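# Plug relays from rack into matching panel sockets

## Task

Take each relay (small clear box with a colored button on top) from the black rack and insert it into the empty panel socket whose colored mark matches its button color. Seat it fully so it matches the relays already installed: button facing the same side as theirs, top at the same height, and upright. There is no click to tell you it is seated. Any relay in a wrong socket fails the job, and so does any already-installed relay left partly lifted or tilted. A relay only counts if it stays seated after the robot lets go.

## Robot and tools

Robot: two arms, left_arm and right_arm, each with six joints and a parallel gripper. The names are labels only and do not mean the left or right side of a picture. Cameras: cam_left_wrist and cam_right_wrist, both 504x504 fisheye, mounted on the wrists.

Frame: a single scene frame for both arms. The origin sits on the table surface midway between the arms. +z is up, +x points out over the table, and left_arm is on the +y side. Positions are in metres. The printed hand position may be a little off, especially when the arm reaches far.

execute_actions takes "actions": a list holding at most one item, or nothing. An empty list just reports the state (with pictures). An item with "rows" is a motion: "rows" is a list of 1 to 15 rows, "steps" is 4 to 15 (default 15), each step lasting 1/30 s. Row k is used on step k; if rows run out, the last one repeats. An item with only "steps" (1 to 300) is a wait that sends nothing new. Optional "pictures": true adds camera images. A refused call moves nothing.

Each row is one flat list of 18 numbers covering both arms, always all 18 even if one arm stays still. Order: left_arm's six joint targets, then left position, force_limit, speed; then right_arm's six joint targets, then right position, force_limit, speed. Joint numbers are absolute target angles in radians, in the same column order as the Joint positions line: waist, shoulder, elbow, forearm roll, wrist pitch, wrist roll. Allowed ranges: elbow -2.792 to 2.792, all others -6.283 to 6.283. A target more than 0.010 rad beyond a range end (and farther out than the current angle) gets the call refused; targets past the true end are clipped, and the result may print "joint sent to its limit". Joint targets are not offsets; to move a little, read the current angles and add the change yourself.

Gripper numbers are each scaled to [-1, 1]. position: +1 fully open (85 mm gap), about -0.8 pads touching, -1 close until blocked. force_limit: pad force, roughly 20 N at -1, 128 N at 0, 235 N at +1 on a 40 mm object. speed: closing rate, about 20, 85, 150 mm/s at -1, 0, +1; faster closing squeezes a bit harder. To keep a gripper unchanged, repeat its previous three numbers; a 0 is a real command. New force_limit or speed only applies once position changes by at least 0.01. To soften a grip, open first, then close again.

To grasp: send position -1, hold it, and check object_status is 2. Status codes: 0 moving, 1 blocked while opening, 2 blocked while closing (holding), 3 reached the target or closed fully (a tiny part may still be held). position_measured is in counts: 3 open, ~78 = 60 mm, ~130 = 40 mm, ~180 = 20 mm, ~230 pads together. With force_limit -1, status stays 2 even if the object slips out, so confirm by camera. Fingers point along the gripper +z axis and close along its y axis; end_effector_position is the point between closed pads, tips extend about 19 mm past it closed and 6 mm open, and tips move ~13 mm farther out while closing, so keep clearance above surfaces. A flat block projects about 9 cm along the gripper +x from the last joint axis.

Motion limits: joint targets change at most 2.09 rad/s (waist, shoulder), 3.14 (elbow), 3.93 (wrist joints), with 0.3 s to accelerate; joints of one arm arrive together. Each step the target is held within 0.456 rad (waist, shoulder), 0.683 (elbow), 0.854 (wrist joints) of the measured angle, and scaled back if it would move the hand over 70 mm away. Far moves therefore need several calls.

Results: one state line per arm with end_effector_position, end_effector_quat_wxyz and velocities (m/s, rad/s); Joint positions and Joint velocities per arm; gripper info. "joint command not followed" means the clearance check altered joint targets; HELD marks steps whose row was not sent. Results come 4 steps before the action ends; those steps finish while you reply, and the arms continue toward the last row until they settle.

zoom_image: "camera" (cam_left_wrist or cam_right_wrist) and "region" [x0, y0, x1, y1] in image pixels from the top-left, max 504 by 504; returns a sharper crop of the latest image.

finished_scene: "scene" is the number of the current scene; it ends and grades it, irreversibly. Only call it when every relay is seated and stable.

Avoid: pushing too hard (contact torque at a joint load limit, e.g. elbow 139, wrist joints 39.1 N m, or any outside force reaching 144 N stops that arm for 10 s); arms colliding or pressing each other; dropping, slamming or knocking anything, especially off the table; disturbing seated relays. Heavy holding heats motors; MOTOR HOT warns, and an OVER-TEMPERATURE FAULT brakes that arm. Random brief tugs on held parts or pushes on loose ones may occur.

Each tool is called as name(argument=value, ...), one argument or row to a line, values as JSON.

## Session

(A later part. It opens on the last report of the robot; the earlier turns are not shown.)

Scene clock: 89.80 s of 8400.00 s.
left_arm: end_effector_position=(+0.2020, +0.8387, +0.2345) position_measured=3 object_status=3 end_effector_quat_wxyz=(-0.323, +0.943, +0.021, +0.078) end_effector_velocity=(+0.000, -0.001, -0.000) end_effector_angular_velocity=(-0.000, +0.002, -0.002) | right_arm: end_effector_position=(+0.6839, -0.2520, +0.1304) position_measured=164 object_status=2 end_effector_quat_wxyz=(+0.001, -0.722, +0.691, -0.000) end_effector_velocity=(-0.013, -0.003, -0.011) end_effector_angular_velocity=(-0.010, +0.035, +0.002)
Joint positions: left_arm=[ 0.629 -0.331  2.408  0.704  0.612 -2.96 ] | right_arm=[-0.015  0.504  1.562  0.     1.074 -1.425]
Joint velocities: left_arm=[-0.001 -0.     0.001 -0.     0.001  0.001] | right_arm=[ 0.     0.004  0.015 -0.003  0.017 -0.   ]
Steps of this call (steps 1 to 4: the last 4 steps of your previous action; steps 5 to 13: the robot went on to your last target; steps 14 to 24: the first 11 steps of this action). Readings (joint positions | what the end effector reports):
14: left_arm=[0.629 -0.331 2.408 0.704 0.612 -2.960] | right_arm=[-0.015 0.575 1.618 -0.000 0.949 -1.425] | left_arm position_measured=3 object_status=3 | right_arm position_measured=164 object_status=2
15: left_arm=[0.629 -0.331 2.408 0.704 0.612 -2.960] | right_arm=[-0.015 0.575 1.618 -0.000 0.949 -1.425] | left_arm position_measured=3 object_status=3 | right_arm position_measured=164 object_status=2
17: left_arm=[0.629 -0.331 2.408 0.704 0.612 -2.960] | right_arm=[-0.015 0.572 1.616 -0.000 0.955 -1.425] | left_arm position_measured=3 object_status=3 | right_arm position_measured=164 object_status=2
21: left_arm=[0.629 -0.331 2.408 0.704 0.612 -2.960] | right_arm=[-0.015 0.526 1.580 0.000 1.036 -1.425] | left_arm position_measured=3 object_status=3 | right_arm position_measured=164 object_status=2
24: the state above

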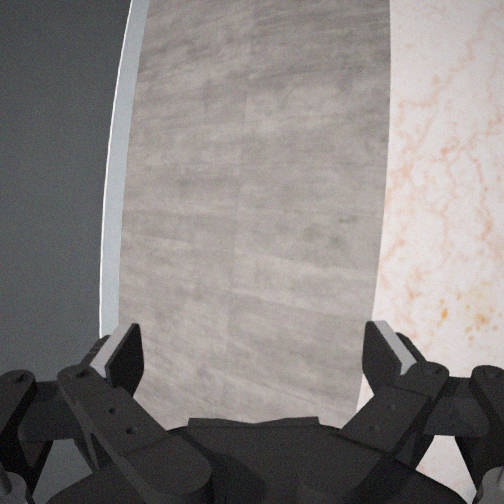

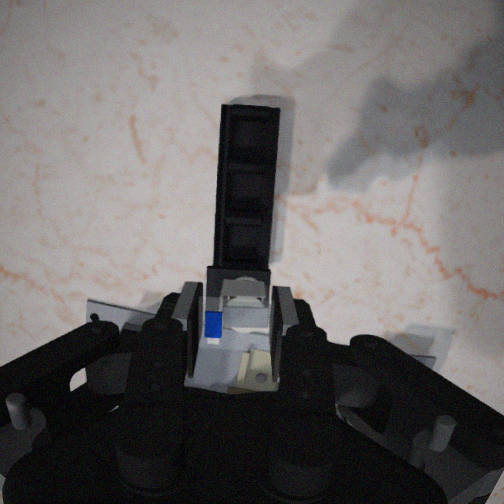

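execute_actions(
  actions=[
    {"rows":[[0.629,-0.331,2.408,0.704,0.612,-2.96,1,0,0,0.2201,0.5735,1.4298,0,1.1383,-4.2011,-1,-0.5,0]],"steps":15},
  ],
)

execute_actions(
  actions=[
    {"rows":[[0.629,-0.331,2.408,0.704,0.612,-2.96,1,0,0,0.2201,0.5735,1.4298,0,1.1383,-4.2011,-1,-0.5,0]],"steps":15},
  ],
)

execute_actions(
  actions=[
    {"rows":[[0.629,-0.331,2.408,0.704,0.612,-2.96,1,0,0,0.2201,0.5735,1.4298,0,1.1383,-4.2011,-1,-0.5,0],[0.629,-0.331,2.408,0.704,0.612,-2.96,1,0,0,0.2201,0.5735,1.4298,0,1.1383,-4.2011,-1,-0.5,0],[0.629,-0.331,2.408,0.704,0.612,-2.96,1,0,0,0.2201,0.5735,1.4298,0,1.1383,-4.2011,-1,-0.5,0],[0.629,-0.331,2.408,0.704,0.612,-2.96,1,0,0,0.2201,0.5987,1.4572,0,1.0857,-4.2011,-1,-0.5,0]],"steps":15},
  ],
  pictures=true,
)

Scene clock: 90.40 s of 8400.00 s.
left_arm: end_effector_position=(+0.2020, +0.8387, +0.2345) position_measured=3 object_status=3 end_effector_quat_wxyz=(-0.323, +0.943, +0.021, +0.078) end_effector_velocity=(-0.000, +0.000, +0.000) end_effector_angular_velocity=(+0.000, -0.000, +0.001) | right_arm: end_effector_position=(+0.6816, -0.1444, +0.1356) position_measured=164 object_status=2 end_effector_quat_wxyz=(-0.000, +0.919, -0.394, +0.000) end_effector_velocity=(-0.034, +0.364, +0.018) end_effector_angular_velocity=(-0.000, +0.000, +3.241)
Joint positions: left_arm=[ 0.629 -0.331  2.408  0.704  0.612 -2.96 ] | right_arm=[ 0.115  0.543  1.489 -0.     1.11  -2.012]
Joint velocities: left_arm=[ 0.001 -0.     0.     0.    -0.001  0.   ] | right_arm=[ 0.434  0.128 -0.245  0.     0.117 -2.808]
Steps of this call (steps 1 to 4: the last 4 steps of your previous action; steps 5 to 7: the robot went on to your last target; steps 8 to 18: the first 11 steps of this action). Readings (joint positions | what the end effector reports):
8: left_arm=[0.629 -0.331 2.408 0.704 0.612 -2.960] | right_arm=[-0.015 0.505 1.562 0.000 1.075 -1.425] | left_arm position_measured=3 object_status=3 | right_arm position_measured=164 object_status=2
9: left_arm=[0.629 -0.331 2.408 0.704 0.612 -2.960] | right_arm=[-0.013 0.505 1.561 -0.000 1.075 -1.432] | left_arm position_measured=3 object_status=3 | right_arm position_measured=164 object_status=2
11: left_arm=[0.629 -0.331 2.408 0.704 0.612 -2.960] | right_arm=[0.002 0.510 1.553 -0.000 1.079 -1.488] | left_arm position_measured=3 object_status=3 | right_arm position_measured=164 object_status=2
15: left_arm=[0.629 -0.331 2.408 0.704 0.612 -2.960] | right_arm=[0.069 0.529 1.515 -0.000 1.097 -1.753] | left_arm position_measured=3 object_status=3 | right_arm position_measured=164 object_status=2
18: the state above

Scene clock: 90.90 s of 8400.00 s.
left_arm: end_effector_position=(+0.2020, +0.8387, +0.2345) position_measured=3 object_status=3 end_effector_quat_wxyz=(-0.323, +0.943, +0.021, +0.078) end_effector_velocity=(-0.000, -0.000, -0.001) end_effector_angular_velocity=(-0.001, +0.002, -0.000) | right_arm: end_effector_position=(+0.6687, -0.0595, +0.1397) position_measured=164 object_status=2 end_effector_quat_wxyz=(+0.000, +0.847, +0.532, -0.000) end_effector_velocity=(-0.006, +0.030, +0.001) end_effector_angular_velocity=(-0.000, +0.001, +3.028)
Joint positions: left_arm=[ 0.629 -0.331  2.408  0.704  0.612 -2.96 ] | right_arm=[ 0.216  0.572  1.432 -0.     1.137 -3.843]
Joint velocities: left_arm=[ 0.     0.     0.001 -0.     0.     0.001] | right_arm=[ 0.035  0.01  -0.019  0.     0.009 -2.993]
Steps of this call (steps 1 to 4: the last 4 steps of your previous action; steps 5 to 15: the first 11 steps of this action). Readings (joint positions | what the end effector reports):
5: left_arm=[0.629 -0.331 2.408 0.704 0.612 -2.960] | right_arm=[0.178 0.561 1.453 -0.000 1.127 -2.587] | left_arm position_measured=3 object_status=3 | right_arm position_measured=164 object_status=2
6: left_arm=[0.629 -0.331 2.408 0.704 0.612 -2.960] | right_arm=[0.187 0.564 1.449 -0.000 1.129 -2.716] | left_arm position_measured=3 object_status=3 | right_arm position_measured=164 object_status=2
8: left_arm=[0.629 -0.331 2.408 0.704 0.612 -2.960] | right_arm=[0.199 0.567 1.442 -0.000 1.133 -2.972] | left_arm position_measured=3 object_status=3 | right_arm position_measured=164 object_status=2
12: left_arm=[0.629 -0.331 2.408 0.704 0.612 -2.960] | right_arm=[0.212 0.571 1.434 -0.000 1.136 -3.485] | left_arm position_measured=3 object_status=3 | right_arm position_measured=164 object_status=2
15: the state above

Scene clock: 91.40 s of 8400.00 s.
left_arm: end_effector_position=(+0.2020, +0.8387, +0.2345) position_measured=3 object_status=3 end_effector_quat_wxyz=(-0.323, +0.943, +0.021, +0.078) end_effector_velocity=(-0.000, +0.000, -0.000) end_effector_angular_velocity=(-0.000, +0.001, +0.001) | right_arm: end_effector_position=(+0.6680, -0.0562, +0.1045) position_measured=164 object_status=2 end_effector_quat_wxyz=(-0.000, +0.737, +0.676, -0.000) end_effector_velocity=(+0.001, +0.001, +0.004) end_effector_angular_velocity=(+0.003, -0.006, +0.001)
Joint positions: left_arm=[ 0.629 -0.331  2.408  0.704  0.612 -2.96 ] | right_arm=[ 0.22   0.599  1.457 -0.     1.086 -4.201]
Joint velocities: left_arm=[ 0.001  0.     0.    -0.    -0.     0.   ] | right_arm=[ 0.    -0.004  0.     0.    -0.002 -0.001]
Steps of this call (steps 1 to 4: the last 4 steps of your previous action; steps 5 to 15: the first 11 steps of this action). Readings (joint positions | what the end effector reports):
5: left_arm=[0.629 -0.331 2.408 0.704 0.612 -2.960] | right_arm=[0.220 0.573 1.430 -0.000 1.138 -4.170] | left_arm position_measured=3 object_status=3 | right_arm position_measured=164 object_status=2
6: left_arm=[0.629 -0.331 2.408 0.704 0.612 -2.960] | right_arm=[0.220 0.573 1.430 -0.000 1.138 -4.192] | left_arm position_measured=3 object_status=3 | right_arm position_measured=164 object_status=2
8: left_arm=[0.629 -0.331 2.408 0.704 0.612 -2.960] | right_arm=[0.220 0.574 1.430 -0.000 1.138 -4.200] | left_arm position_measured=3 object_status=3 | right_arm position_measured=164 object_status=2
12: left_arm=[0.629 -0.331 2.408 0.704 0.612 -2.960] | right_arm=[0.220 0.600 1.458 -0.000 1.087 -4.201] | left_arm position_measured=3 object_status=3 | right_arm position_measured=164 object_status=2
15: the state above

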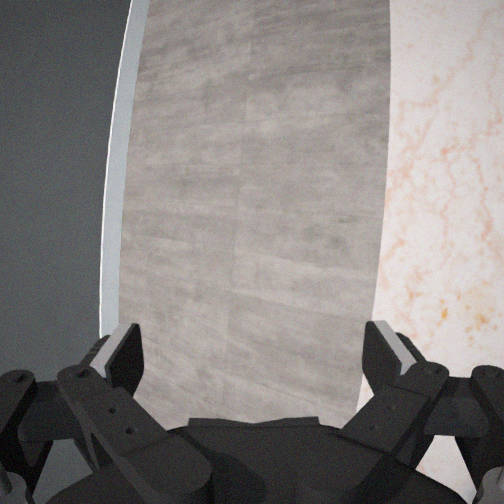

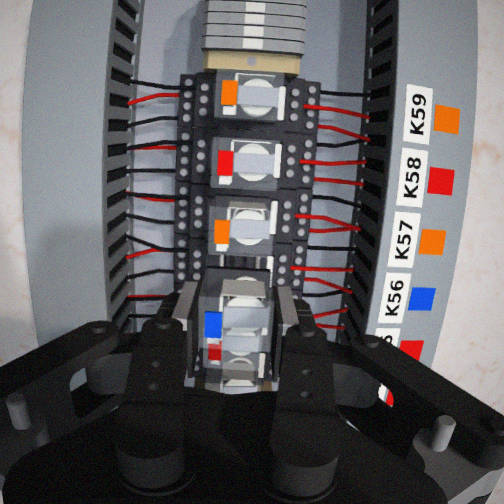

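execute_actions(
  actions=[
    {"rows":[[0.629,-0.331,2.408,0.704,0.612,-2.96,1,0,0,0.2201,0.6053,1.4631,0,1.0732,-4.2011,-1,-0.5,0],[0.629,-0.331,2.408,0.704,0.612,-2.96,1,0,0,0.2201,0.6053,1.4631,0,1.0732,-4.2011,-1,-0.5,0],[0.629,-0.331,2.408,0.704,0.612,-2.96,1,0,0,0.2201,0.6119,1.4691,0,1.0606,-4.2011,-1,-0.5,0]],"steps":10},
  ],
  pictures=true,
)

Scene clock: 91.90 s of 8400.00 s.
left_arm: end_effector_position=(+0.2020, +0.8387, +0.2345) position_measured=3 object_status=3 end_effector_quat_wxyz=(-0.323, +0.943, +0.021, +0.078) end_effector_velocity=(+0.001, -0.000, +0.000) end_effector_angular_velocity=(+0.001, +0.000, -0.003) | right_arm: end_effector_position=(+0.6677, -0.0563, +0.0876) position_measured=164 object_status=2 end_effector_quat_wxyz=(-0.000, +0.737, +0.676, -0.000) end_effector_velocity=(+0.006, +0.003, +0.003) end_effector_angular_velocity=(+0.007, -0.016, +0.001)
Joint positions: left_arm=[ 0.629 -0.331  2.408  0.704  0.612 -2.96 ] | right_arm=[ 0.22   0.612  1.47   0.     1.061 -4.201]
Joint velocities: left_arm=[-0.002 -0.    -0.    -0.    -0.     0.002] | right_arm=[ 0.001 -0.    -0.005 -0.    -0.012  0.   ]
Steps of this call (steps 1 to 4: the last 4 steps of your previous action; steps 5 to 9: the robot went on to your last target; steps 10 to 15: the first 6 steps of this action). Readings (joint positions | what the end effector reports):
10: left_arm=[0.629 -0.331 2.408 0.704 0.612 -2.960] | right_arm=[0.220 0.599 1.457 0.000 1.085 -4.201] | left_arm position_measured=3 object_status=3 | right_arm position_measured=164 object_status=2
11: left_arm=[0.629 -0.331 2.408 0.704 0.612 -2.960] | right_arm=[0.220 0.601 1.460 0.000 1.079 -4.201] | left_arm position_measured=3 object_status=3 | right_arm position_measured=164 object_status=2
13: left_arm=[0.629 -0.331 2.408 0.704 0.612 -2.960] | right_arm=[0.220 0.608 1.466 0.000 1.067 -4.201] | left_arm position_measured=3 object_status=3 | right_arm position_measured=164 object_status=2
15: the state above

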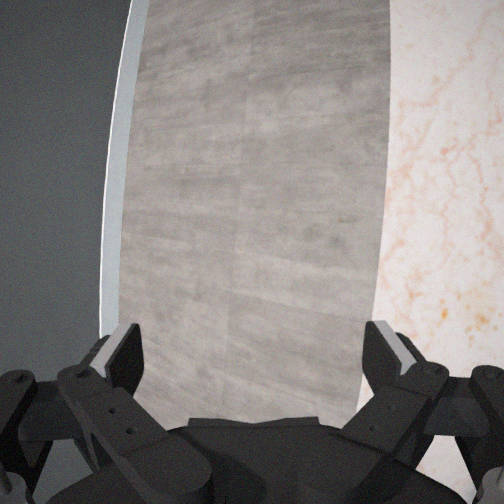

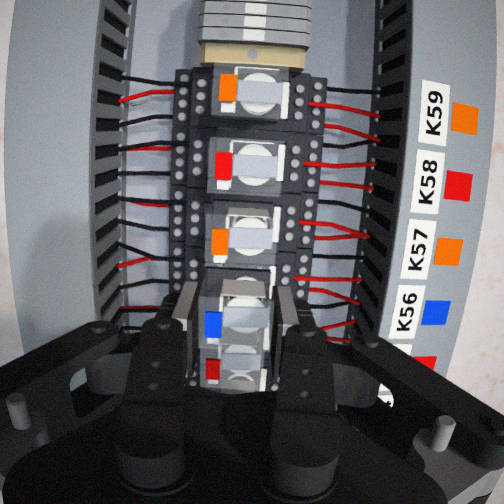

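execute_actions(
  actions=[
    {"rows":[[0.629,-0.331,2.408,0.704,0.612,-2.96,1,0,0,0.2201,0.6127,1.4698,0,1.0591,-4.2011,-1,-0.5,0],[0.629,-0.331,2.408,0.704,0.612,-2.96,1,0,0,0.2201,0.6135,1.4704,0,1.0577,-4.2011,-1,-0.5,0],[0.629,-0.331,2.408,0.704,0.612,-2.96,1,0,0,0.2201,0.6143,1.4711,0,1.0562,-4.2011,-1,-0.5,0],[0.629,-0.331,2.408,0.704,0.612,-2.96,1,0,0,0.2201,0.6151,1.4718,0,1.0547,-4.2011,-1,-0.5,0],[0.629,-0.331,2.408,0.704,0.612,-2.96,1,0,0,0.2201,0.6159,1.4724,0,1.0533,-4.2011,-1,-0.5,0],[0.629,-0.331,2.408,0.704,0.612,-2.96,1,0,0,0.2201,0.6167,1.4731,0,1.0518,-4.2011,-1,-0.5,0],[0.629,-0.331,2.408,0.704,0.612,-2.96,1,0,0,0.2201,0.6175,1.4738,0,1.0503,-4.2011,-1,-0.5,0],[0.629,-0.331,2.408,0.704,0.612,-2.96,1,0,0,0.2201,0.6183,1.4744,0,1.0489,-4.2011,-1,-0.5,0],[0.629,-0.331,2.408,0.704,0.612,-2.96,1,0,0,0.2201,0.6191,1.4751,0,1.0474,-4.2011,-1,-0.5,0],[0.629,-0.331,2.408,0.704,0.612,-2.96,1,0,0,0.2201,0.6199,1.4758,0,1.0459,-4.2011,-1,-0.5,0],[0.629,-0.331,2.408,0.704,0.612,-2.96,1,0,0,0.2201,0.6207,1.4764,0,1.0445,-4.2011,-1,-0.5,0],[0.629,-0.331,2.408,0.704,0.612,-2.96,1,0,0,0.2201,0.6215,1.4771,0,1.0430,-4.2011,-1,-0.5,0]],"steps":15},
  ],
  pictures=true,
)

execute_actions(
  actions=[
    {"rows":[[0.629,-0.331,2.408,0.704,0.612,-2.96,1,0,0,0.2201,0.6215,1.4771,0,1.0430,-4.2011,-1,-0.5,0],[0.629,-0.331,2.408,0.704,0.612,-2.96,1,0,0,0.2201,0.6215,1.4771,0,1.0430,-4.2011,0.15,-0.6,1],[0.629,-0.331,2.408,0.704,0.612,-2.96,1,0,0,0.2201,0.6215,1.4771,0,1.0430,-4.2011,0.15,-0.6,1],[0.629,-0.331,2.408,0.704,0.612,-2.96,1,0,0,0.2201,0.6215,1.4771,0,1.0430,-4.2011,0.15,-0.6,1],[0.629,-0.331,2.408,0.704,0.612,-2.96,1,0,0,0.2201,0.6215,1.4771,0,1.0430,-4.2011,0.15,-0.6,1],[0.629,-0.331,2.408,0.704,0.612,-2.96,1,0,0,0.2201,0.6215,1.4771,0,1.0430,-4.2011,0.15,-0.6,1],[0.629,-0.331,2.408,0.704,0.612,-2.96,1,0,0,0.2201,0.6215,1.4771,0,1.0430,-4.2011,0.15,-0.6,1],[0.629,-0.331,2.408,0.704,0.612,-2.96,1,0,0,0.2201,0.6215,1.4771,0,1.0430,-4.2011,0.15,-0.6,1],[0.629,-0.331,2.408,0.704,0.612,-2.96,1,0,0,0.2201,0.5735,1.4298,0,1.1383,-4.2011,0.15,-0.6,1]],"steps":15},
  ],
)

execute_actions(
  actions=[
    {"rows":[[0.629,-0.331,2.408,0.704,0.612,-2.96,1,0,0,0.2201,0.5735,1.4298,0,1.1383,-4.2011,0.15,-0.6,1]],"steps":8},
  ],
  pictures=true,
)

Scene clock: 92.77 s of 8400.00 s.
left_arm: end_effector_position=(+0.2020, +0.8387, +0.2345) position_measured=3 object_status=3 end_effector_quat_wxyz=(-0.323, +0.943, +0.021, +0.078) end_effector_velocity=(-0.000, +0.000, +0.000) end_effector_angular_velocity=(+0.000, -0.000, +0.001) | right_arm: end_effector_position=(+0.6680, -0.0562, +0.0782) position_measured=164 object_status=2 end_effector_quat_wxyz=(+0.000, +0.737, +0.676, +0.000) end_effector_velocity=(-0.000, -0.000, -0.030) end_effector_angular_velocity=(-0.000, +0.001, -0.000)
Joint positions: left_arm=[ 0.629 -0.331  2.408  0.704  0.612 -2.96 ] | right_arm=[ 0.22   0.62   1.476 -0.     1.046 -4.201]
Joint velocities: left_arm=[ 0.001  0.    -0.001  0.     0.     0.   ] | right_arm=[-0.     0.024  0.02   0.    -0.043 -0.   ]
Steps of this call (steps 1 to 4: the last 4 steps of your previous action; steps 5 to 15: the robot went on to your last target; steps 16 to 26: the first 11 steps of this action). Readings (joint positions | what the end effector reports):
16: left_arm=[0.629 -0.331 2.408 0.704 0.612 -2.960] | right_arm=[0.220 0.612 1.469 0.000 1.061 -4.201] | left_arm position_measured=3 object_status=3 | right_arm position_measured=164 object_status=2
17: left_arm=[0.629 -0.331 2.408 0.704 0.612 -2.960] | right_arm=[0.220 0.612 1.469 0.000 1.059 -4.201] | left_arm position_measured=3 object_status=3 | right_arm position_measured=164 object_status=2
19: left_arm=[0.629 -0.331 2.408 0.704 0.612 -2.960] | right_arm=[0.220 0.614 1.471 -0.000 1.057 -4.201] | left_arm position_measured=3 object_status=3 | right_arm position_measured=164 object_status=2
23: left_arm=[0.629 -0.331 2.408 0.704 0.612 -2.960] | right_arm=[0.220 0.617 1.474 -0.000 1.051 -4.201] | left_arm position_measured=3 object_status=3 | right_arm position_measured=164 object_status=2
26: the state above

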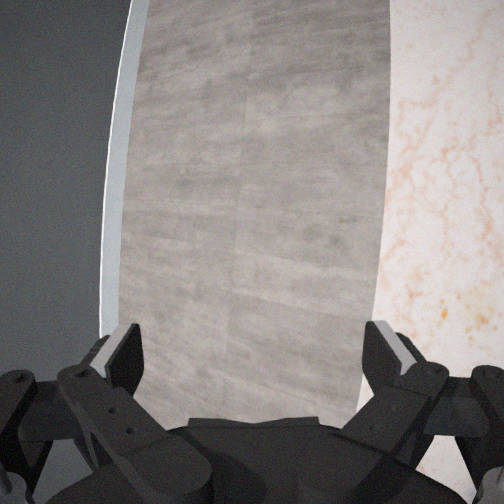

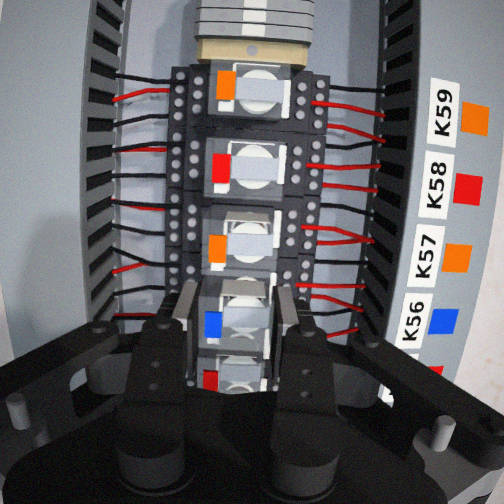

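Scene clock: 93.27 s of 8400.00 s.
left_arm: end_effector_position=(+0.2020, +0.8387, +0.2345) position_measured=3 object_status=3 end_effector_quat_wxyz=(-0.323, +0.943, +0.021, +0.078) end_effector_velocity=(+0.000, -0.000, -0.000) end_effector_angular_velocity=(+0.000, -0.000, -0.002) | right_arm: end_effector_position=(+0.6681, -0.0563, +0.0926) position_measured=111 object_status=0 end_effector_quat_wxyz=(-0.000, +0.737, +0.676, -0.001) end_effector_velocity=(+0.017, +0.007, +0.547) end_effector_angular_velocity=(+0.003, -0.006, -0.001)
Joint positions: left_arm=[ 0.629 -0.331  2.408  0.704  0.612 -2.96 ] | right_arm=[ 0.22   0.609  1.464 -0.     1.07  -4.201]
Joint velocities: left_arm=[-0.    -0.     0.    -0.    -0.001  0.001] | right_arm=[-0.001 -0.404 -0.42   0.001  0.818  0.   ]
Steps of this call (steps 1 to 4: the last 4 steps of your previous action; steps 5 to 15: the first 11 steps of this action). Readings (joint positions | what the end effector reports):
5: left_arm=[0.629 -0.331 2.408 0.704 0.612 -2.960] | right_arm=[0.220 0.622 1.477 -0.000 1.043 -4.201] | left_arm position_measured=3 object_status=3 | right_arm position_measured=164 object_status=2
6: left_arm=[0.629 -0.331 2.408 0.704 0.612 -2.960] | right_arm=[0.220 0.622 1.477 -0.000 1.043 -4.201] | left_arm position_measured=3 object_status=3 | right_arm position_measured=164 object_status=0
8: left_arm=[0.629 -0.331 2.408 0.704 0.612 -2.960] | right_arm=[0.220 0.622 1.477 -0.000 1.043 -4.201] | left_arm position_measured=3 object_status=3 | right_arm position_measured=157 object_status=0
12: left_arm=[0.629 -0.331 2.408 0.704 0.612 -2.960] | right_arm=[0.220 0.622 1.477 -0.000 1.043 -4.201] | left_arm position_measured=3 object_status=3 | right_arm position_measured=117 object_status=0
15: the state above

Scene clock: 93.53 s of 8400.00 s.
left_arm: end_effector_position=(+0.2020, +0.8387, +0.2345) position_measured=3 object_status=3 end_effector_quat_wxyz=(-0.323, +0.943, +0.021, +0.078) end_effector_velocity=(-0.001, +0.000, -0.001) end_effector_angular_velocity=(-0.000, +0.002, -0.000) | right_arm: end_effector_position=(+0.6679, -0.0562, +0.1399) position_measured=110 object_status=3 end_effector_quat_wxyz=(-0.000, +0.737, +0.676, +0.000) end_effector_velocity=(+0.002, +0.000, +0.002) end_effector_angular_velocity=(+0.001, -0.003, -0.001)
Joint positions: left_arm=[ 0.629 -0.331  2.408  0.704  0.612 -2.96 ] | right_arm=[ 0.22   0.573  1.43   0.     1.138 -4.201]
Joint velocities: left_arm=[ 0.001  0.     0.001  0.    -0.     0.002] | right_arm=[-0.001  0.001 -0.004 -0.     0.001 -0.   ]
Steps of this call (steps 1 to 4: the last 4 steps of your previous action; steps 5 to 8: the first 4 steps of this action). Readings (joint positions | what the end effector reports):
5: left_arm=[0.629 -0.331 2.408 0.704 0.612 -2.960] | right_arm=[0.220 0.573 1.430 0.000 1.138 -4.201] | left_arm position_measured=3 object_status=3 | right_arm position_measured=110 object_status=0
6: left_arm=[0.629 -0.331 2.408 0.704 0.612 -2.960] | right_arm=[0.220 0.573 1.430 0.000 1.138 -4.201] | left_arm position_measured=3 object_status=3 | right_arm position_measured=110 object_status=0
8: the state above

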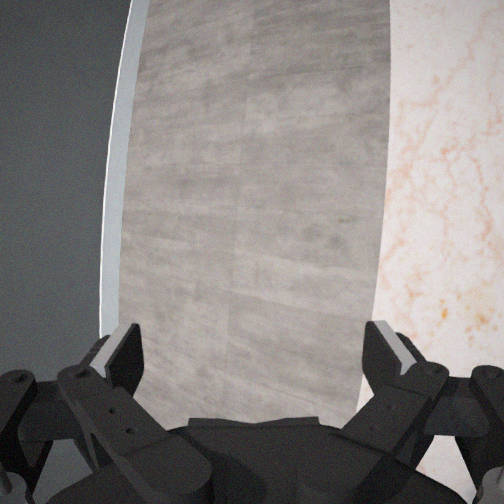

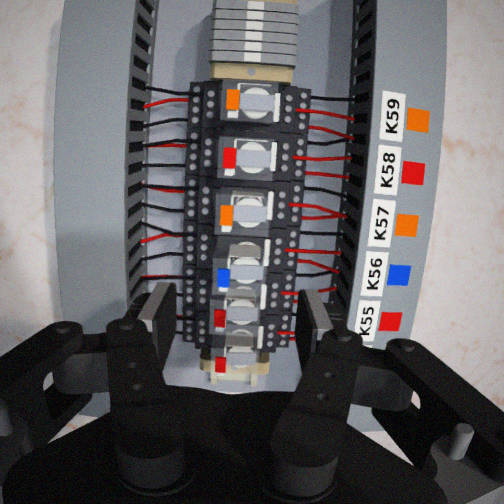

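zoom_image(
  camera="cam_right_wrist",
  region=[170,180,320,390],
)

Region (170, 180, 320, 390) of cam_right_wrist's 504x504 image, scaled by 2.400, with more detail than that image has; it fills the left 360 columns of this view, and the rest is white.

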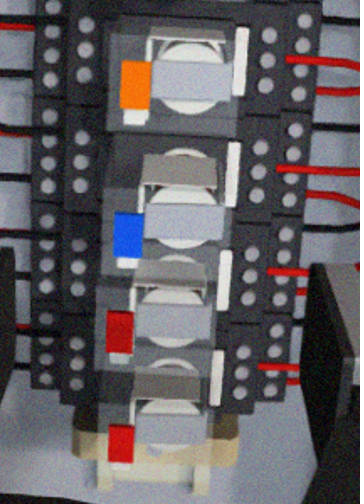

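execute_actions(
  actions=[
    {"rows":[[0.629,-0.331,2.408,0.704,0.612,-2.96,1,0,0,0.2201,0.5735,1.4298,0,1.1383,-4.2011,-1,-0.6,1],[0.629,-0.331,2.408,0.704,0.612,-2.96,1,0,0,0.2201,0.5735,1.4298,0,1.1383,-4.2011,-1,-0.6,1],[0.629,-0.331,2.408,0.704,0.612,-2.96,1,0,0,0.2201,0.5735,1.4298,0,1.1383,-4.2011,-1,-0.6,1],[0.629,-0.331,2.408,0.704,0.612,-2.96,1,0,0,0.2201,0.5735,1.4298,0,1.1383,-4.2011,-1,-0.6,1],[0.629,-0.331,2.408,0.704,0.612,-2.96,1,0,0,0.2201,0.5987,1.4572,0,1.0857,-4.2011,-1,-0.6,1]],"steps":15},
  ],
)

execute_actions(
  actions=[
    {"rows":[[0.629,-0.331,2.408,0.704,0.612,-2.96,1,0,0,0.2201,0.5995,1.4579,0,1.0842,-4.2011,-1,-0.6,1],[0.629,-0.331,2.408,0.704,0.612,-2.96,1,0,0,0.2201,0.6003,1.4586,0,1.0827,-4.2011,-1,-0.6,1],[0.629,-0.331,2.408,0.704,0.612,-2.96,1,0,0,0.2201,0.6010,1.4593,0,1.0813,-4.2011,-1,-0.6,1],[0.629,-0.331,2.408,0.704,0.612,-2.96,1,0,0,0.2201,0.6018,1.4600,0,1.0798,-4.2011,-1,-0.6,1],[0.629,-0.331,2.408,0.704,0.612,-2.96,1,0,0,0.2201,0.6026,1.4607,0,1.0783,-4.2011,-1,-0.6,1],[0.629,-0.331,2.408,0.704,0.612,-2.96,1,0,0,0.2201,0.6034,1.4614,0,1.0768,-4.2011,-1,-0.6,1],[0.629,-0.331,2.408,0.704,0.612,-2.96,1,0,0,0.2201,0.6041,1.4621,0,1.0754,-4.2011,-1,-0.6,1],[0.629,-0.331,2.408,0.704,0.612,-2.96,1,0,0,0.2201,0.6049,1.4628,0,1.0739,-4.2011,-1,-0.6,1],[0.629,-0.331,2.408,0.704,0.612,-2.96,1,0,0,0.2201,0.6057,1.4635,0,1.0724,-4.2011,-1,-0.6,1],[0.629,-0.331,2.408,0.704,0.612,-2.96,1,0,0,0.2201,0.6065,1.4642,0,1.0709,-4.2011,-1,-0.6,1],[0.629,-0.331,2.408,0.704,0.612,-2.96,1,0,0,0.2201,0.6072,1.4649,0,1.0695,-4.2011,-1,-0.6,1]],"steps":15},
  ],
  pictures=true,
)

Scene clock: 94.53 s of 8400.00 s.
left_arm: end_effector_position=(+0.2020, +0.8387, +0.2345) position_measured=3 object_status=3 end_effector_quat_wxyz=(-0.323, +0.943, +0.021, +0.078) end_effector_velocity=(+0.000, -0.000, +0.000) end_effector_angular_velocity=(+0.001, -0.001, -0.000) | right_arm: end_effector_position=(+0.6681, -0.0563, +0.1044) position_measured=216 object_status=0 end_effector_quat_wxyz=(-0.000, +0.737, +0.676, -0.000) end_effector_velocity=(+0.000, +0.001, +0.002) end_effector_angular_velocity=(+0.001, -0.003, +0.001)
Joint positions: left_arm=[ 0.629 -0.331  2.408  0.704  0.612 -2.96 ] | right_arm=[ 0.22   0.599  1.457 -0.     1.086 -4.201]
Joint velocities: left_arm=[-0.001 -0.001 -0.     0.    -0.    -0.001] | right_arm=[ 0.001 -0.002 -0.    -0.    -0.001  0.   ]
Steps of this call (steps 1 to 4: the last 4 steps of your previous action; steps 5 to 15: the robot went on to your last target; steps 16 to 19: nothing new was sent; steps 20 to 30: the first 11 steps of this action). Readings (joint positions | what the end effector reports):
20: left_arm=[0.629 -0.331 2.408 0.704 0.612 -2.960] | right_arm=[0.220 0.573 1.430 -0.000 1.138 -4.201] | left_arm position_measured=3 object_status=3 | right_arm position_measured=110 object_status=0
21: left_arm=[0.629 -0.331 2.408 0.704 0.612 -2.960] | right_arm=[0.220 0.573 1.430 -0.000 1.138 -4.201] | left_arm position_measured=3 object_status=3 | right_arm position_measured=111 object_status=0
23: left_arm=[0.629 -0.331 2.408 0.704 0.612 -2.960] | right_arm=[0.220 0.573 1.430 -0.000 1.138 -4.201] | left_arm position_measured=3 object_status=3 | right_arm position_measured=127 object_status=0
27: left_arm=[0.629 -0.331 2.408 0.704 0.612 -2.960] | right_arm=[0.220 0.595 1.454 -0.000 1.094 -4.201] | left_arm position_measured=3 object_status=3 | right_arm position_measured=176 object_status=0
30: the state above

Scene clock: 95.03 s of 8400.00 s.
left_arm: end_effector_position=(+0.2020, +0.8387, +0.2345) position_measured=3 object_status=3 end_effector_quat_wxyz=(-0.323, +0.943, +0.021, +0.078) end_effector_velocity=(+0.001, -0.000, +0.000) end_effector_angular_velocity=(+0.000, -0.001, -0.002) | right_arm: end_effector_position=(+0.6681, -0.0562, +0.0952) position_measured=231 object_status=3 end_effector_quat_wxyz=(+0.000, +0.737, +0.676, +0.000) end_effector_velocity=(-0.000, +0.000, -0.031) end_effector_angular_velocity=(-0.001, +0.002, +0.000)
Joint positions: left_arm=[ 0.629 -0.331  2.408  0.704  0.612 -2.96 ] | right_arm=[ 0.22   0.606  1.464  0.     1.071 -4.201]
Joint velocities: left_arm=[-0.001  0.    -0.     0.    -0.001  0.   ] | right_arm=[ 0.     0.025  0.02  -0.    -0.043  0.   ]
Steps of this call (steps 1 to 4: the last 4 steps of your previous action; steps 5 to 15: the first 11 steps of this action). Readings (joint positions | what the end effector reports):
5: left_arm=[0.629 -0.331 2.408 0.704 0.612 -2.960] | right_arm=[0.220 0.599 1.457 -0.000 1.086 -4.201] | left_arm position_measured=3 object_status=3 | right_arm position_measured=231 object_status=0
6: left_arm=[0.629 -0.331 2.408 0.704 0.612 -2.960] | right_arm=[0.220 0.599 1.458 0.000 1.085 -4.201] | left_arm position_measured=3 object_status=3 | right_arm position_measured=231 object_status=0
8: left_arm=[0.629 -0.331 2.408 0.704 0.612 -2.960] | right_arm=[0.220 0.600 1.459 0.000 1.082 -4.201] | left_arm position_measured=3 object_status=3 | right_arm position_measured=231 object_status=3
12: left_arm=[0.629 -0.331 2.408 0.704 0.612 -2.960] | right_arm=[0.220 0.604 1.462 0.000 1.076 -4.201] | left_arm position_measured=3 object_status=3 | right_arm position_measured=231 object_status=3
15: the state above

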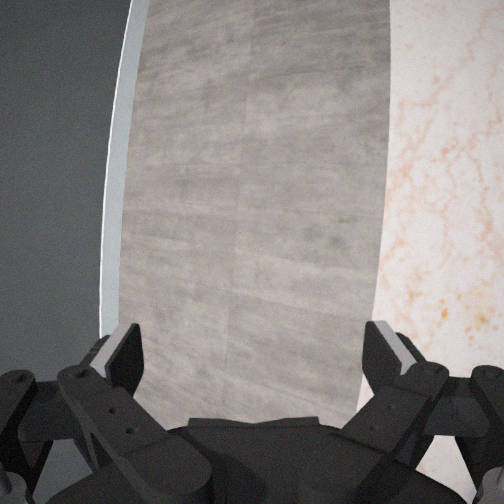

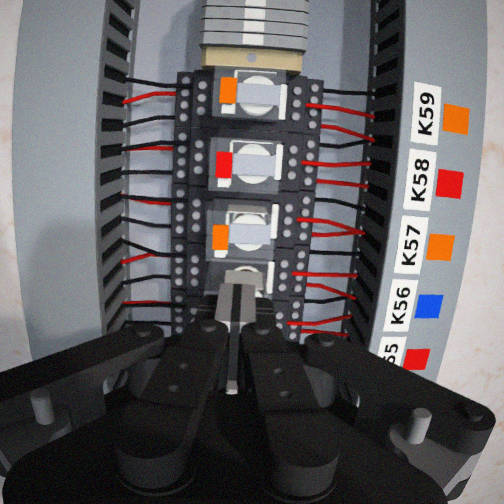

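Continue from .094 to .0858.

execute_actions(
  actions=[
    {"rows":[[0.629,-0.331,2.408,0.704,0.612,-2.96,1,0,0,0.2201,0.6080,1.4656,0,1.0680,-4.2011,-1,-0.6,1],[0.629,-0.331,2.408,0.704,0.612,-2.96,1,0,0,0.2201,0.6088,1.4663,0,1.0665,-4.2011,-1,-0.6,1],[0.629,-0.331,2.408,0.704,0.612,-2.96,1,0,0,0.2201,0.6096,1.4670,0,1.0650,-4.2011,-1,-0.6,1],[0.629,-0.331,2.408,0.704,0.612,-2.96,1,0,0,0.2201,0.6103,1.4677,0,1.0636,-4.2011,-1,-0.6,1],[0.629,-0.331,2.408,0.704,0.612,-2.96,1,0,0,0.2201,0.6111,1.4684,0,1.0621,-4.2011,-1,-0.6,1],[0.629,-0.331,2.408,0.704,0.612,-2.96,1,0,0,0.2201,0.6119,1.4691,0,1.0606,-4.2011,-1,-0.6,1],[0.629,-0.331,2.408,0.704,0.612,-2.96,1,0,0,0.2201,0.6127,1.4698,0,1.0591,-4.2011,-1,-0.6,1],[0.629,-0.331,2.408,0.704,0.612,-2.96,1,0,0,0.2201,0.6137,1.4706,0,1.0573,-4.2011,-1,-0.6,1]],"steps":15},
  ],
)

execute_actions(
  actions=[
    {"rows":[[0.629,-0.331,2.408,0.704,0.612,-2.96,1,0,0,0.2201,0.5735,1.4298,0,1.1383,-4.2011,-1,-0.6,1],[0.629,-0.331,2.408,0.704,0.612,-2.96,1,0,0,0.2201,0.5735,1.4298,0,1.1383,-4.2011,-1,-0.6,1],[0.629,-0.331,2.408,0.704,0.612,-2.96,1,0,0,0.2201,0.5735,1.4298,0,1.1383,-4.2011,-1,-0.6,1],[0.629,-0.331,2.408,0.704,0.612,-2.96,1,0,0,0.2201,0.5735,1.4298,0,1.1383,-4.2011,-1,-0.6,1],[0.629,-0.331,2.408,0.704,0.612,-2.96,1,0,0,0.2201,0.5735,1.4298,0,1.1383,-4.2011,-1,-0.6,1],[0.629,-0.331,2.408,0.704,0.612,-2.96,1,0,0,0.2201,0.5735,1.4298,0,1.1383,-4.2011,0.6,-0.6,1]],"steps":15},
  ],
)

execute_actions(
  actions=[
    {"rows":[[0.629,-0.331,2.408,0.704,0.612,-2.96,1,0,0,0.2201,0.5735,1.4298,0,1.1383,-4.2011,0.6,-0.6,1]],"steps":10},
  ],
  pictures=true,
)

zoom_image(
  camera="cam_right_wrist",
  region=[170,60,320,390],
)

Scene clock: 95.73 s of 8400.00 s.
left_arm: end_effector_position=(+0.2020, +0.8387, +0.2345) position_measured=3 object_status=3 end_effector_quat_wxyz=(-0.323, +0.943, +0.021, +0.078) end_effector_velocity=(+0.000, -0.000, -0.000) end_effector_angular_velocity=(-0.000, -0.000, +0.001) | right_arm: end_effector_position=(+0.6683, -0.0560, +0.0860) position_measured=231 object_status=3 end_effector_quat_wxyz=(+0.000, +0.737, +0.676, +0.001) end_effector_velocity=(-0.001, -0.001, -0.001) end_effector_angular_velocity=(-0.001, +0.002, -0.001)
Joint positions: left_arm=[ 0.629 -0.331  2.408  0.704  0.612 -2.96 ] | right_arm=[ 0.22   0.613  1.47   0.     1.057 -4.201]
Joint velocities: left_arm=[-0.001  0.     0.     0.     0.001 -0.002] | right_arm=[-0.     0.     0.002  0.     0.     0.   ]
Steps of this call (steps 1 to 4: the last 4 steps of your previous action; steps 5 to 10: the robot went on to your last target; steps 11 to 21: the first 11 steps of this action). Readings (joint positions | what the end effector reports):
11: left_arm=[0.629 -0.331 2.408 0.704 0.612 -2.960] | right_arm=[0.220 0.607 1.465 0.000 1.069 -4.201] | left_arm position_measured=3 object_status=3 | right_arm position_measured=231 object_status=3
12: left_arm=[0.629 -0.331 2.408 0.704 0.612 -2.960] | right_arm=[0.220 0.608 1.465 0.000 1.068 -4.201] | left_arm position_measured=3 object_status=3 | right_arm position_measured=231 object_status=3
14: left_arm=[0.629 -0.331 2.408 0.704 0.612 -2.960] | right_arm=[0.220 0.609 1.466 0.000 1.066 -4.201] | left_arm position_measured=3 object_status=3 | right_arm position_measured=231 object_status=3
18: left_arm=[0.629 -0.331 2.408 0.704 0.612 -2.960] | right_arm=[0.220 0.612 1.470 0.000 1.059 -4.201] | left_arm position_measured=3 object_status=3 | right_arm position_measured=231 object_status=3
21: the state above

Scene clock: 96.23 s of 8400.00 s.
left_arm: end_effector_position=(+0.2020, +0.8387, +0.2345) position_measured=3 object_status=3 end_effector_quat_wxyz=(-0.323, +0.943, +0.021, +0.078) end_effector_velocity=(+0.001, -0.000, +0.000) end_effector_angular_velocity=(+0.000, -0.001, -0.002) | right_arm: end_effector_position=(+0.6679, -0.0562, +0.1396) position_measured=190 object_status=0 end_effector_quat_wxyz=(-0.000, +0.737, +0.676, -0.000) end_effector_velocity=(+0.000, +0.001, -0.000) end_effector_angular_velocity=(+0.000, +0.000, +0.000)
Joint positions: left_arm=[ 0.629 -0.331  2.408  0.704  0.612 -2.96 ] | right_arm=[ 0.22   0.574  1.43   0.     1.138 -4.201]
Joint velocities: left_arm=[-0.002 -0.     0.     0.    -0.001 -0.   ] | right_arm=[ 0.     0.001 -0.001  0.     0.    -0.   ]
Steps of this call (steps 1 to 4: the last 4 steps of your previous action; steps 5 to 15: the first 11 steps of this action). Readings (joint positions | what the end effector reports):
5: left_arm=[0.629 -0.331 2.408 0.704 0.612 -2.960] | right_arm=[0.220 0.613 1.470 0.000 1.057 -4.201] | left_arm position_measured=3 object_status=3 | right_arm position_measured=231 object_status=3
6: left_arm=[0.629 -0.331 2.408 0.704 0.612 -2.960] | right_arm=[0.220 0.611 1.468 0.000 1.064 -4.201] | left_arm position_measured=3 object_status=3 | right_arm position_measured=231 object_status=3
8: left_arm=[0.629 -0.331 2.408 0.704 0.612 -2.960] | right_arm=[0.220 0.588 1.443 -0.000 1.113 -4.201] | left_arm position_measured=3 object_status=3 | right_arm position_measured=231 object_status=3
12: left_arm=[0.629 -0.331 2.408 0.704 0.612 -2.960] | right_arm=[0.220 0.574 1.430 0.000 1.138 -4.201] | left_arm position_measured=3 object_status=3 | right_arm position_measured=224 object_status=0
15: the state above

Scene clock: 96.57 s of 8400.00 s.
left_arm: end_effector_position=(+0.2020, +0.8387, +0.2345) position_measured=3 object_status=3 end_effector_quat_wxyz=(-0.323, +0.943, +0.021, +0.078) end_effector_velocity=(-0.000, -0.000, -0.000) end_effector_angular_velocity=(+0.000, +0.001, -0.002) | right_arm: end_effector_position=(+0.6680, -0.0562, +0.1397) position_measured=63 object_status=0 end_effector_quat_wxyz=(-0.000, +0.737, +0.676, -0.000) end_effector_velocity=(-0.000, +0.000, +0.000) end_effector_angular_velocity=(+0.000, -0.000, +0.000)
Joint positions: left_arm=[ 0.629 -0.331  2.408  0.704  0.612 -2.96 ] | right_arm=[ 0.22   0.574  1.43   0.     1.138 -4.201]
Joint velocities: left_arm=[ 0.    -0.     0.    -0.    -0.     0.002] | right_arm=[ 0. -0.  0.  0.  0. -0.]
Steps of this call (steps 1 to 4: the last 4 steps of your previous action; steps 5 to 10: the first 6 steps of this action). Readings (joint positions | what the end effector reports):
5: left_arm=[0.629 -0.331 2.408 0.704 0.612 -2.960] | right_arm=[0.220 0.574 1.430 0.000 1.138 -4.201] | left_arm position_measured=3 object_status=3 | right_arm position_measured=125 object_status=0
6: left_arm=[0.629 -0.331 2.408 0.704 0.612 -2.960] | right_arm=[0.220 0.574 1.430 0.000 1.138 -4.201] | left_arm position_measured=3 object_status=3 | right_arm position_measured=112 object_status=0
8: left_arm=[0.629 -0.331 2.408 0.704 0.612 -2.960] | right_arm=[0.220 0.574 1.430 0.000 1.138 -4.201] | left_arm position_measured=3 object_status=3 | right_arm position_measured=85 object_status=0
10: the state above

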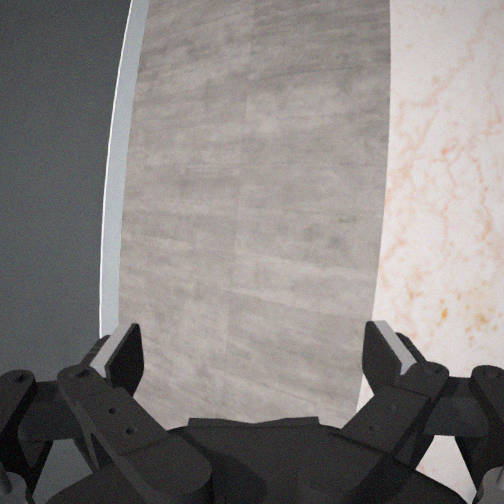

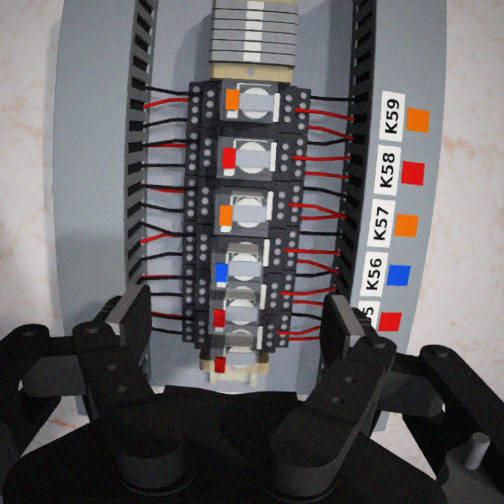

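Region (170, 60, 320, 390) of cam_right_wrist's 504x504 image, scaled by 1.527, with more detail than that image has; it fills the left 229 columns of this view, and the rest is white.

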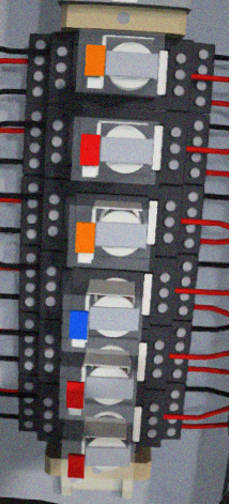

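execute_actions(
  actions=[
    {"rows":[[0.629,-0.331,2.408,0.704,0.612,-2.96,1,0,0,0.2108,0.5312,1.4995,0,1.111,-2.6396,1,-0.6,1]],"steps":15},
  ],
)

execute_actions(
  actions=[
    {"rows":[[0.629,-0.331,2.408,0.704,0.612,-2.96,1,0,0,0.2108,0.5312,1.4995,0,1.111,-2.6396,1,-0.6,1]],"steps":12},
  ],
  pictures=true,
)

zoom_image(
  camera="cam_right_wrist",
  region=[0,120,504,400],
)

Scene clock: 97.13 s of 8400.00 s.
left_arm: end_effector_position=(+0.2020, +0.8387, +0.2345) position_measured=3 object_status=3 end_effector_quat_wxyz=(-0.323, +0.943, +0.021, +0.078) end_effector_velocity=(-0.001, +0.001, +0.000) end_effector_angular_velocity=(+0.000, +0.001, +0.002) | right_arm: end_effector_position=(+0.6525, -0.0690, +0.1399) position_measured=3 object_status=0 end_effector_quat_wxyz=(+0.000, +0.927, +0.375, -0.000) end_effector_velocity=(-0.049, -0.040, +0.000) end_effector_angular_velocity=(+0.000, -0.002, -3.835)
Joint positions: left_arm=[ 0.629 -0.331  2.408  0.704  0.612 -2.96 ] | right_arm=[ 0.214  0.545  1.477 -0.     1.12  -3.493]
Joint velocities: left_arm=[ 0.002  0.    -0.001  0.     0.001  0.001] | right_arm=[-0.02  -0.091  0.149  0.    -0.059  3.815]
Steps of this call (steps 1 to 4: the last 4 steps of your previous action; steps 5 to 6: the robot went on to your last target; steps 7 to 17: the first 11 steps of this action). Readings (joint positions | what the end effector reports):
7: left_arm=[0.629 -0.331 2.408 0.704 0.612 -2.960] | right_arm=[0.220 0.574 1.430 -0.000 1.138 -4.201] | left_arm position_measured=3 object_status=3 | right_arm position_measured=54 object_status=0
8: left_arm=[0.629 -0.331 2.408 0.704 0.612 -2.960] | right_arm=[0.220 0.573 1.430 -0.000 1.138 -4.194] | left_arm position_measured=3 object_status=3 | right_arm position_measured=52 object_status=0
10: left_arm=[0.629 -0.331 2.408 0.704 0.612 -2.960] | right_arm=[0.219 0.571 1.435 -0.000 1.137 -4.138] | left_arm position_measured=3 object_status=3 | right_arm position_measured=36 object_status=0
14: left_arm=[0.629 -0.331 2.408 0.704 0.612 -2.960] | right_arm=[0.216 0.557 1.458 -0.000 1.128 -3.852] | left_arm position_measured=3 object_status=3 | right_arm position_measured=6 object_status=0
17: the state above

Scene clock: 97.53 s of 8400.00 s.
left_arm: end_effector_position=(+0.2020, +0.8387, +0.2345) position_measured=3 object_status=3 end_effector_quat_wxyz=(-0.323, +0.943, +0.021, +0.078) end_effector_velocity=(-0.001, +0.000, +0.000) end_effector_angular_velocity=(+0.000, -0.000, +0.002) | right_arm: end_effector_position=(+0.6450, -0.0749, +0.1398) position_measured=3 object_status=3 end_effector_quat_wxyz=(+0.000, +0.999, -0.043, -0.000) end_effector_velocity=(-0.000, +0.000, +0.000) end_effector_angular_velocity=(+0.000, +0.000, -0.013)
Joint positions: left_arm=[ 0.629 -0.331  2.408  0.704  0.612 -2.96 ] | right_arm=[ 0.211  0.531  1.499 -0.     1.111 -2.64 ]
Joint velocities: left_arm=[ 0.002 -0.    -0.    -0.    -0.    -0.   ] | right_arm=[ 0.    -0.     0.     0.    -0.     0.013]
Steps of this call (steps 1 to 4: the last 4 steps of your previous action; steps 5 to 12: the first 8 steps of this action). Readings (joint positions | what the end effector reports):
5: left_arm=[0.629 -0.331 2.408 0.704 0.612 -2.960] | right_arm=[0.212 0.535 1.493 -0.000 1.113 -2.909] | left_arm position_measured=3 object_status=3 | right_arm position_measured=3 object_status=0
6: left_arm=[0.629 -0.331 2.408 0.704 0.612 -2.960] | right_arm=[0.211 0.534 1.495 -0.000 1.113 -2.828] | left_arm position_measured=3 object_status=3 | right_arm position_measured=3 object_status=0
8: left_arm=[0.629 -0.331 2.408 0.704 0.612 -2.960] | right_arm=[0.211 0.532 1.498 -0.000 1.112 -2.710] | left_arm position_measured=3 object_status=3 | right_arm position_measured=3 object_status=3
12: the state above

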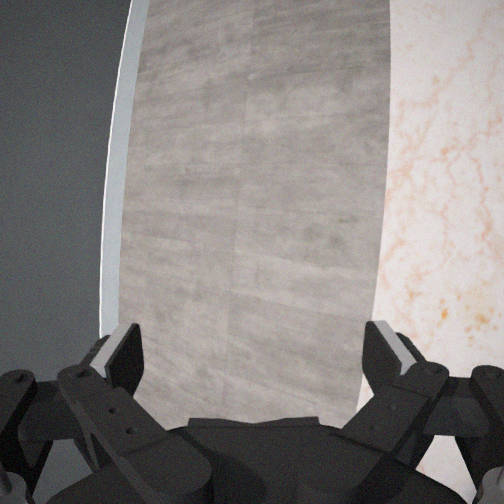

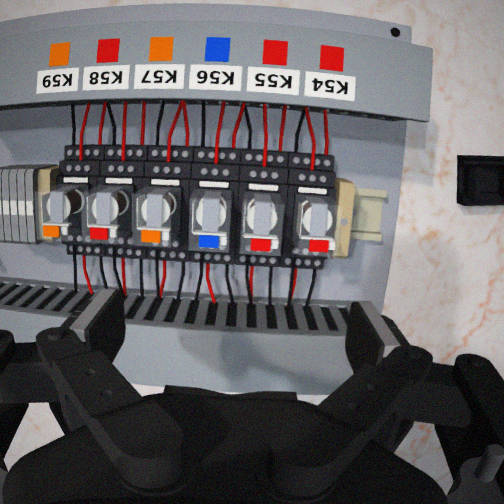

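Region (0, 120, 504, 400) of cam_right_wrist's 504x504 image, scaled by 1.000.

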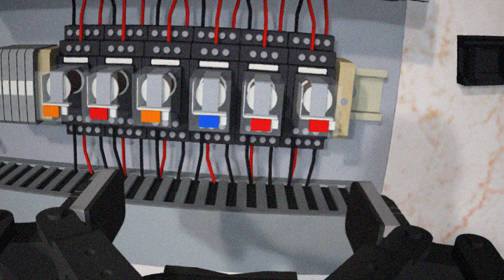

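zoom_image(
  camera="cam_right_wrist",
  region=[130,170,350,270],
)

Region (130, 170, 350, 270) of cam_right_wrist's 504x504 image, scaled by 2.291, with more detail than that image has; it fills the top 229 rows of this view, and the rest is white.

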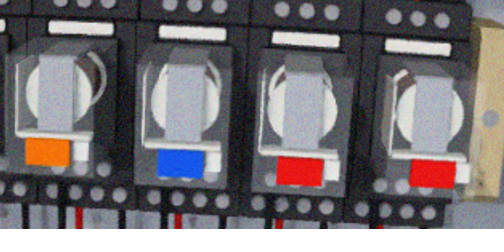

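zoom_image(
  camera="cam_right_wrist",
  region=[180,175,300,265],
)

zoom_image(
  camera="cam_right_wrist",
  region=[30,175,190,265],
)

Region (180, 175, 300, 265) of cam_right_wrist's 504x504 image, scaled by 4.200, with more detail than that image has; it fills the top 378 rows of this view, and the rest is white.

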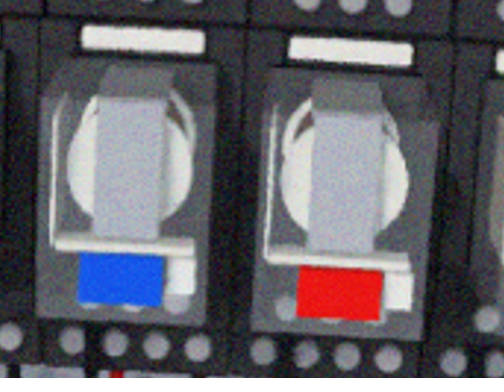

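Region (30, 175, 190, 265) of cam_right_wrist's 504x504 image, scaled by 3.150, with more detail than that image has; it fills the top 284 rows of this view, and the rest is white.

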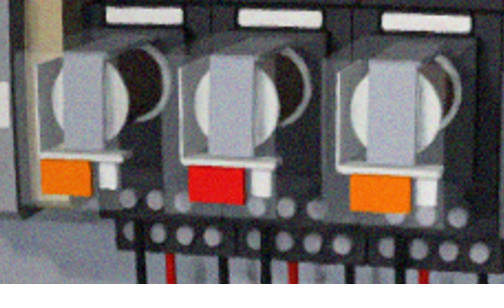

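execute_actions(
  actions=[
    {"rows":[[0.629,-0.331,2.408,0.704,0.612,-2.96,1,0,0,0.2201,0.5735,1.4298,0,1.1383,-4.2011,0.15,-0.5,1]],"steps":15},
  ],
)

execute_actions(
  actions=[
    {"rows":[[0.629,-0.331,2.408,0.704,0.612,-2.96,1,0,0,0.2201,0.5735,1.4298,0,1.1383,-4.2011,0.15,-0.5,1],[0.629,-0.331,2.408,0.704,0.612,-2.96,1,0,0,0.2201,0.5735,1.4298,0,1.1383,-4.2011,0.15,-0.5,1],[0.629,-0.331,2.408,0.704,0.612,-2.96,1,0,0,0.2201,0.5735,1.4298,0,1.1383,-4.2011,0.15,-0.5,1],[0.629,-0.331,2.408,0.704,0.612,-2.96,1,0,0,0.2201,0.5735,1.4298,0,1.1383,-4.2011,0.15,-0.5,1],[0.629,-0.331,2.408,0.704,0.612,-2.96,1,0,0,0.2201,0.6119,1.4691,0,1.0606,-4.2011,0.15,-0.5,1]],"steps":15},
  ],
  pictures=true,
)

Scene clock: 100.83 s of 8400.00 s.
left_arm: end_effector_position=(+0.2020, +0.8387, +0.2345) position_measured=3 object_status=3 end_effector_quat_wxyz=(-0.323, +0.943, +0.021, +0.078) end_effector_velocity=(-0.001, -0.000, -0.001) end_effector_angular_velocity=(-0.001, +0.000, +0.002) | right_arm: end_effector_position=(+0.6608, -0.0622, +0.1400) position_measured=102 object_status=0 end_effector_quat_wxyz=(-0.000, +0.951, +0.308, +0.000) end_effector_velocity=(+0.048, +0.041, -0.002) end_effector_angular_velocity=(-0.001, +0.003, +3.835)
Joint positions: left_arm=[ 0.629 -0.331  2.408  0.704  0.612 -2.96 ] | right_arm=[ 0.217  0.56   1.452 -0.     1.129 -3.347]
Joint velocities: left_arm=[ 0.001 -0.     0.001  0.     0.001 -0.002] | right_arm=[ 0.021  0.092 -0.148  0.001  0.059 -3.814]
Steps of this call (steps 1 to 4: the last 4 steps of your previous action; steps 5 to 15: the robot went on to your last target; steps 16 to 88: nothing new was sent; steps 89 to 99: the first 11 steps of this action). Readings (joint positions | what the end effector reports):
89: left_arm=[0.629 -0.331 2.408 0.704 0.612 -2.960] | right_arm=[0.211 0.531 1.500 -0.000 1.111 -2.640] | left_arm position_measured=3 object_status=3 | right_arm position_measured=3 object_status=0
90: left_arm=[0.629 -0.331 2.408 0.704 0.612 -2.960] | right_arm=[0.211 0.531 1.499 -0.000 1.111 -2.646] | left_arm position_measured=3 object_status=3 | right_arm position_measured=4 object_status=0
92: left_arm=[0.629 -0.331 2.408 0.704 0.612 -2.960] | right_arm=[0.211 0.534 1.494 -0.000 1.112 -2.703] | left_arm position_measured=3 object_status=3 | right_arm position_measured=20 object_status=0
96: left_arm=[0.629 -0.331 2.408 0.704 0.612 -2.960] | right_arm=[0.214 0.548 1.472 -0.000 1.122 -2.988] | left_arm position_measured=3 object_status=3 | right_arm position_measured=70 object_status=0
99: the state above

Scene clock: 101.33 s of 8400.00 s.
left_arm: end_effector_position=(+0.2020, +0.8387, +0.2345) position_measured=3 object_status=3 end_effector_quat_wxyz=(-0.323, +0.943, +0.021, +0.078) end_effector_velocity=(+0.000, -0.000, +0.000) end_effector_angular_velocity=(+0.000, -0.001, +0.001) | right_arm: end_effector_position=(+0.6680, -0.0562, +0.0873) position_measured=110 object_status=3 end_effector_quat_wxyz=(-0.000, +0.737, +0.676, -0.000) end_effector_velocity=(+0.012, +0.008, +0.018) end_effector_angular_velocity=(+0.022, -0.034, -0.001)
Joint positions: left_arm=[ 0.629 -0.331  2.408  0.704  0.612 -2.96 ] | right_arm=[ 0.22   0.613  1.469 -0.     1.061 -4.201]
Joint velocities: left_arm=[-0.    -0.    -0.     0.     0.    -0.001] | right_arm=[ 0.001 -0.011 -0.018  0.007 -0.011 -0.002]
Steps of this call (steps 1 to 4: the last 4 steps of your previous action; steps 5 to 15: the first 11 steps of this action). Readings (joint positions | what the end effector reports):
5: left_arm=[0.629 -0.331 2.408 0.704 0.612 -2.960] | right_arm=[0.219 0.570 1.436 -0.000 1.136 -3.932] | left_arm position_measured=3 object_status=3 | right_arm position_measured=109 object_status=0
6: left_arm=[0.629 -0.331 2.408 0.704 0.612 -2.960] | right_arm=[0.220 0.571 1.434 -0.000 1.137 -4.012] | left_arm position_measured=3 object_status=3 | right_arm position_measured=110 object_status=0
8: left_arm=[0.629 -0.331 2.408 0.704 0.612 -2.960] | right_arm=[0.220 0.573 1.431 -0.000 1.138 -4.131] | left_arm position_measured=3 object_status=3 | right_arm position_measured=110 object_status=0
12: left_arm=[0.629 -0.331 2.408 0.704 0.612 -2.960] | right_arm=[0.220 0.599 1.457 0.000 1.085 -4.200] | left_arm position_measured=3 object_status=3 | right_arm position_measured=110 object_status=3
15: the state above

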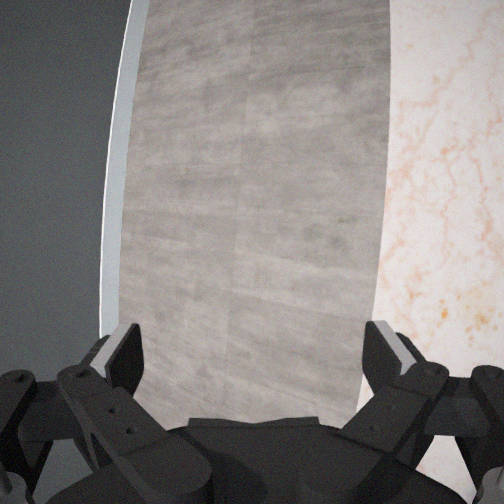

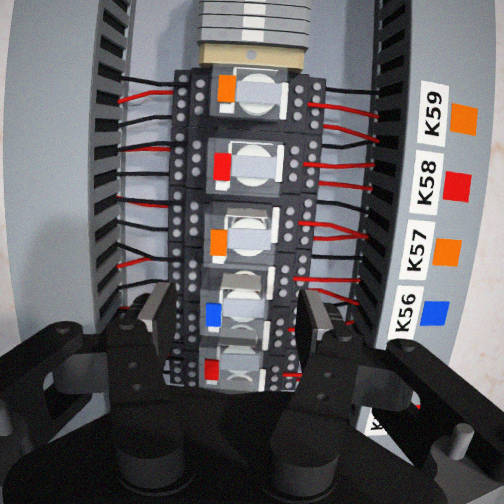

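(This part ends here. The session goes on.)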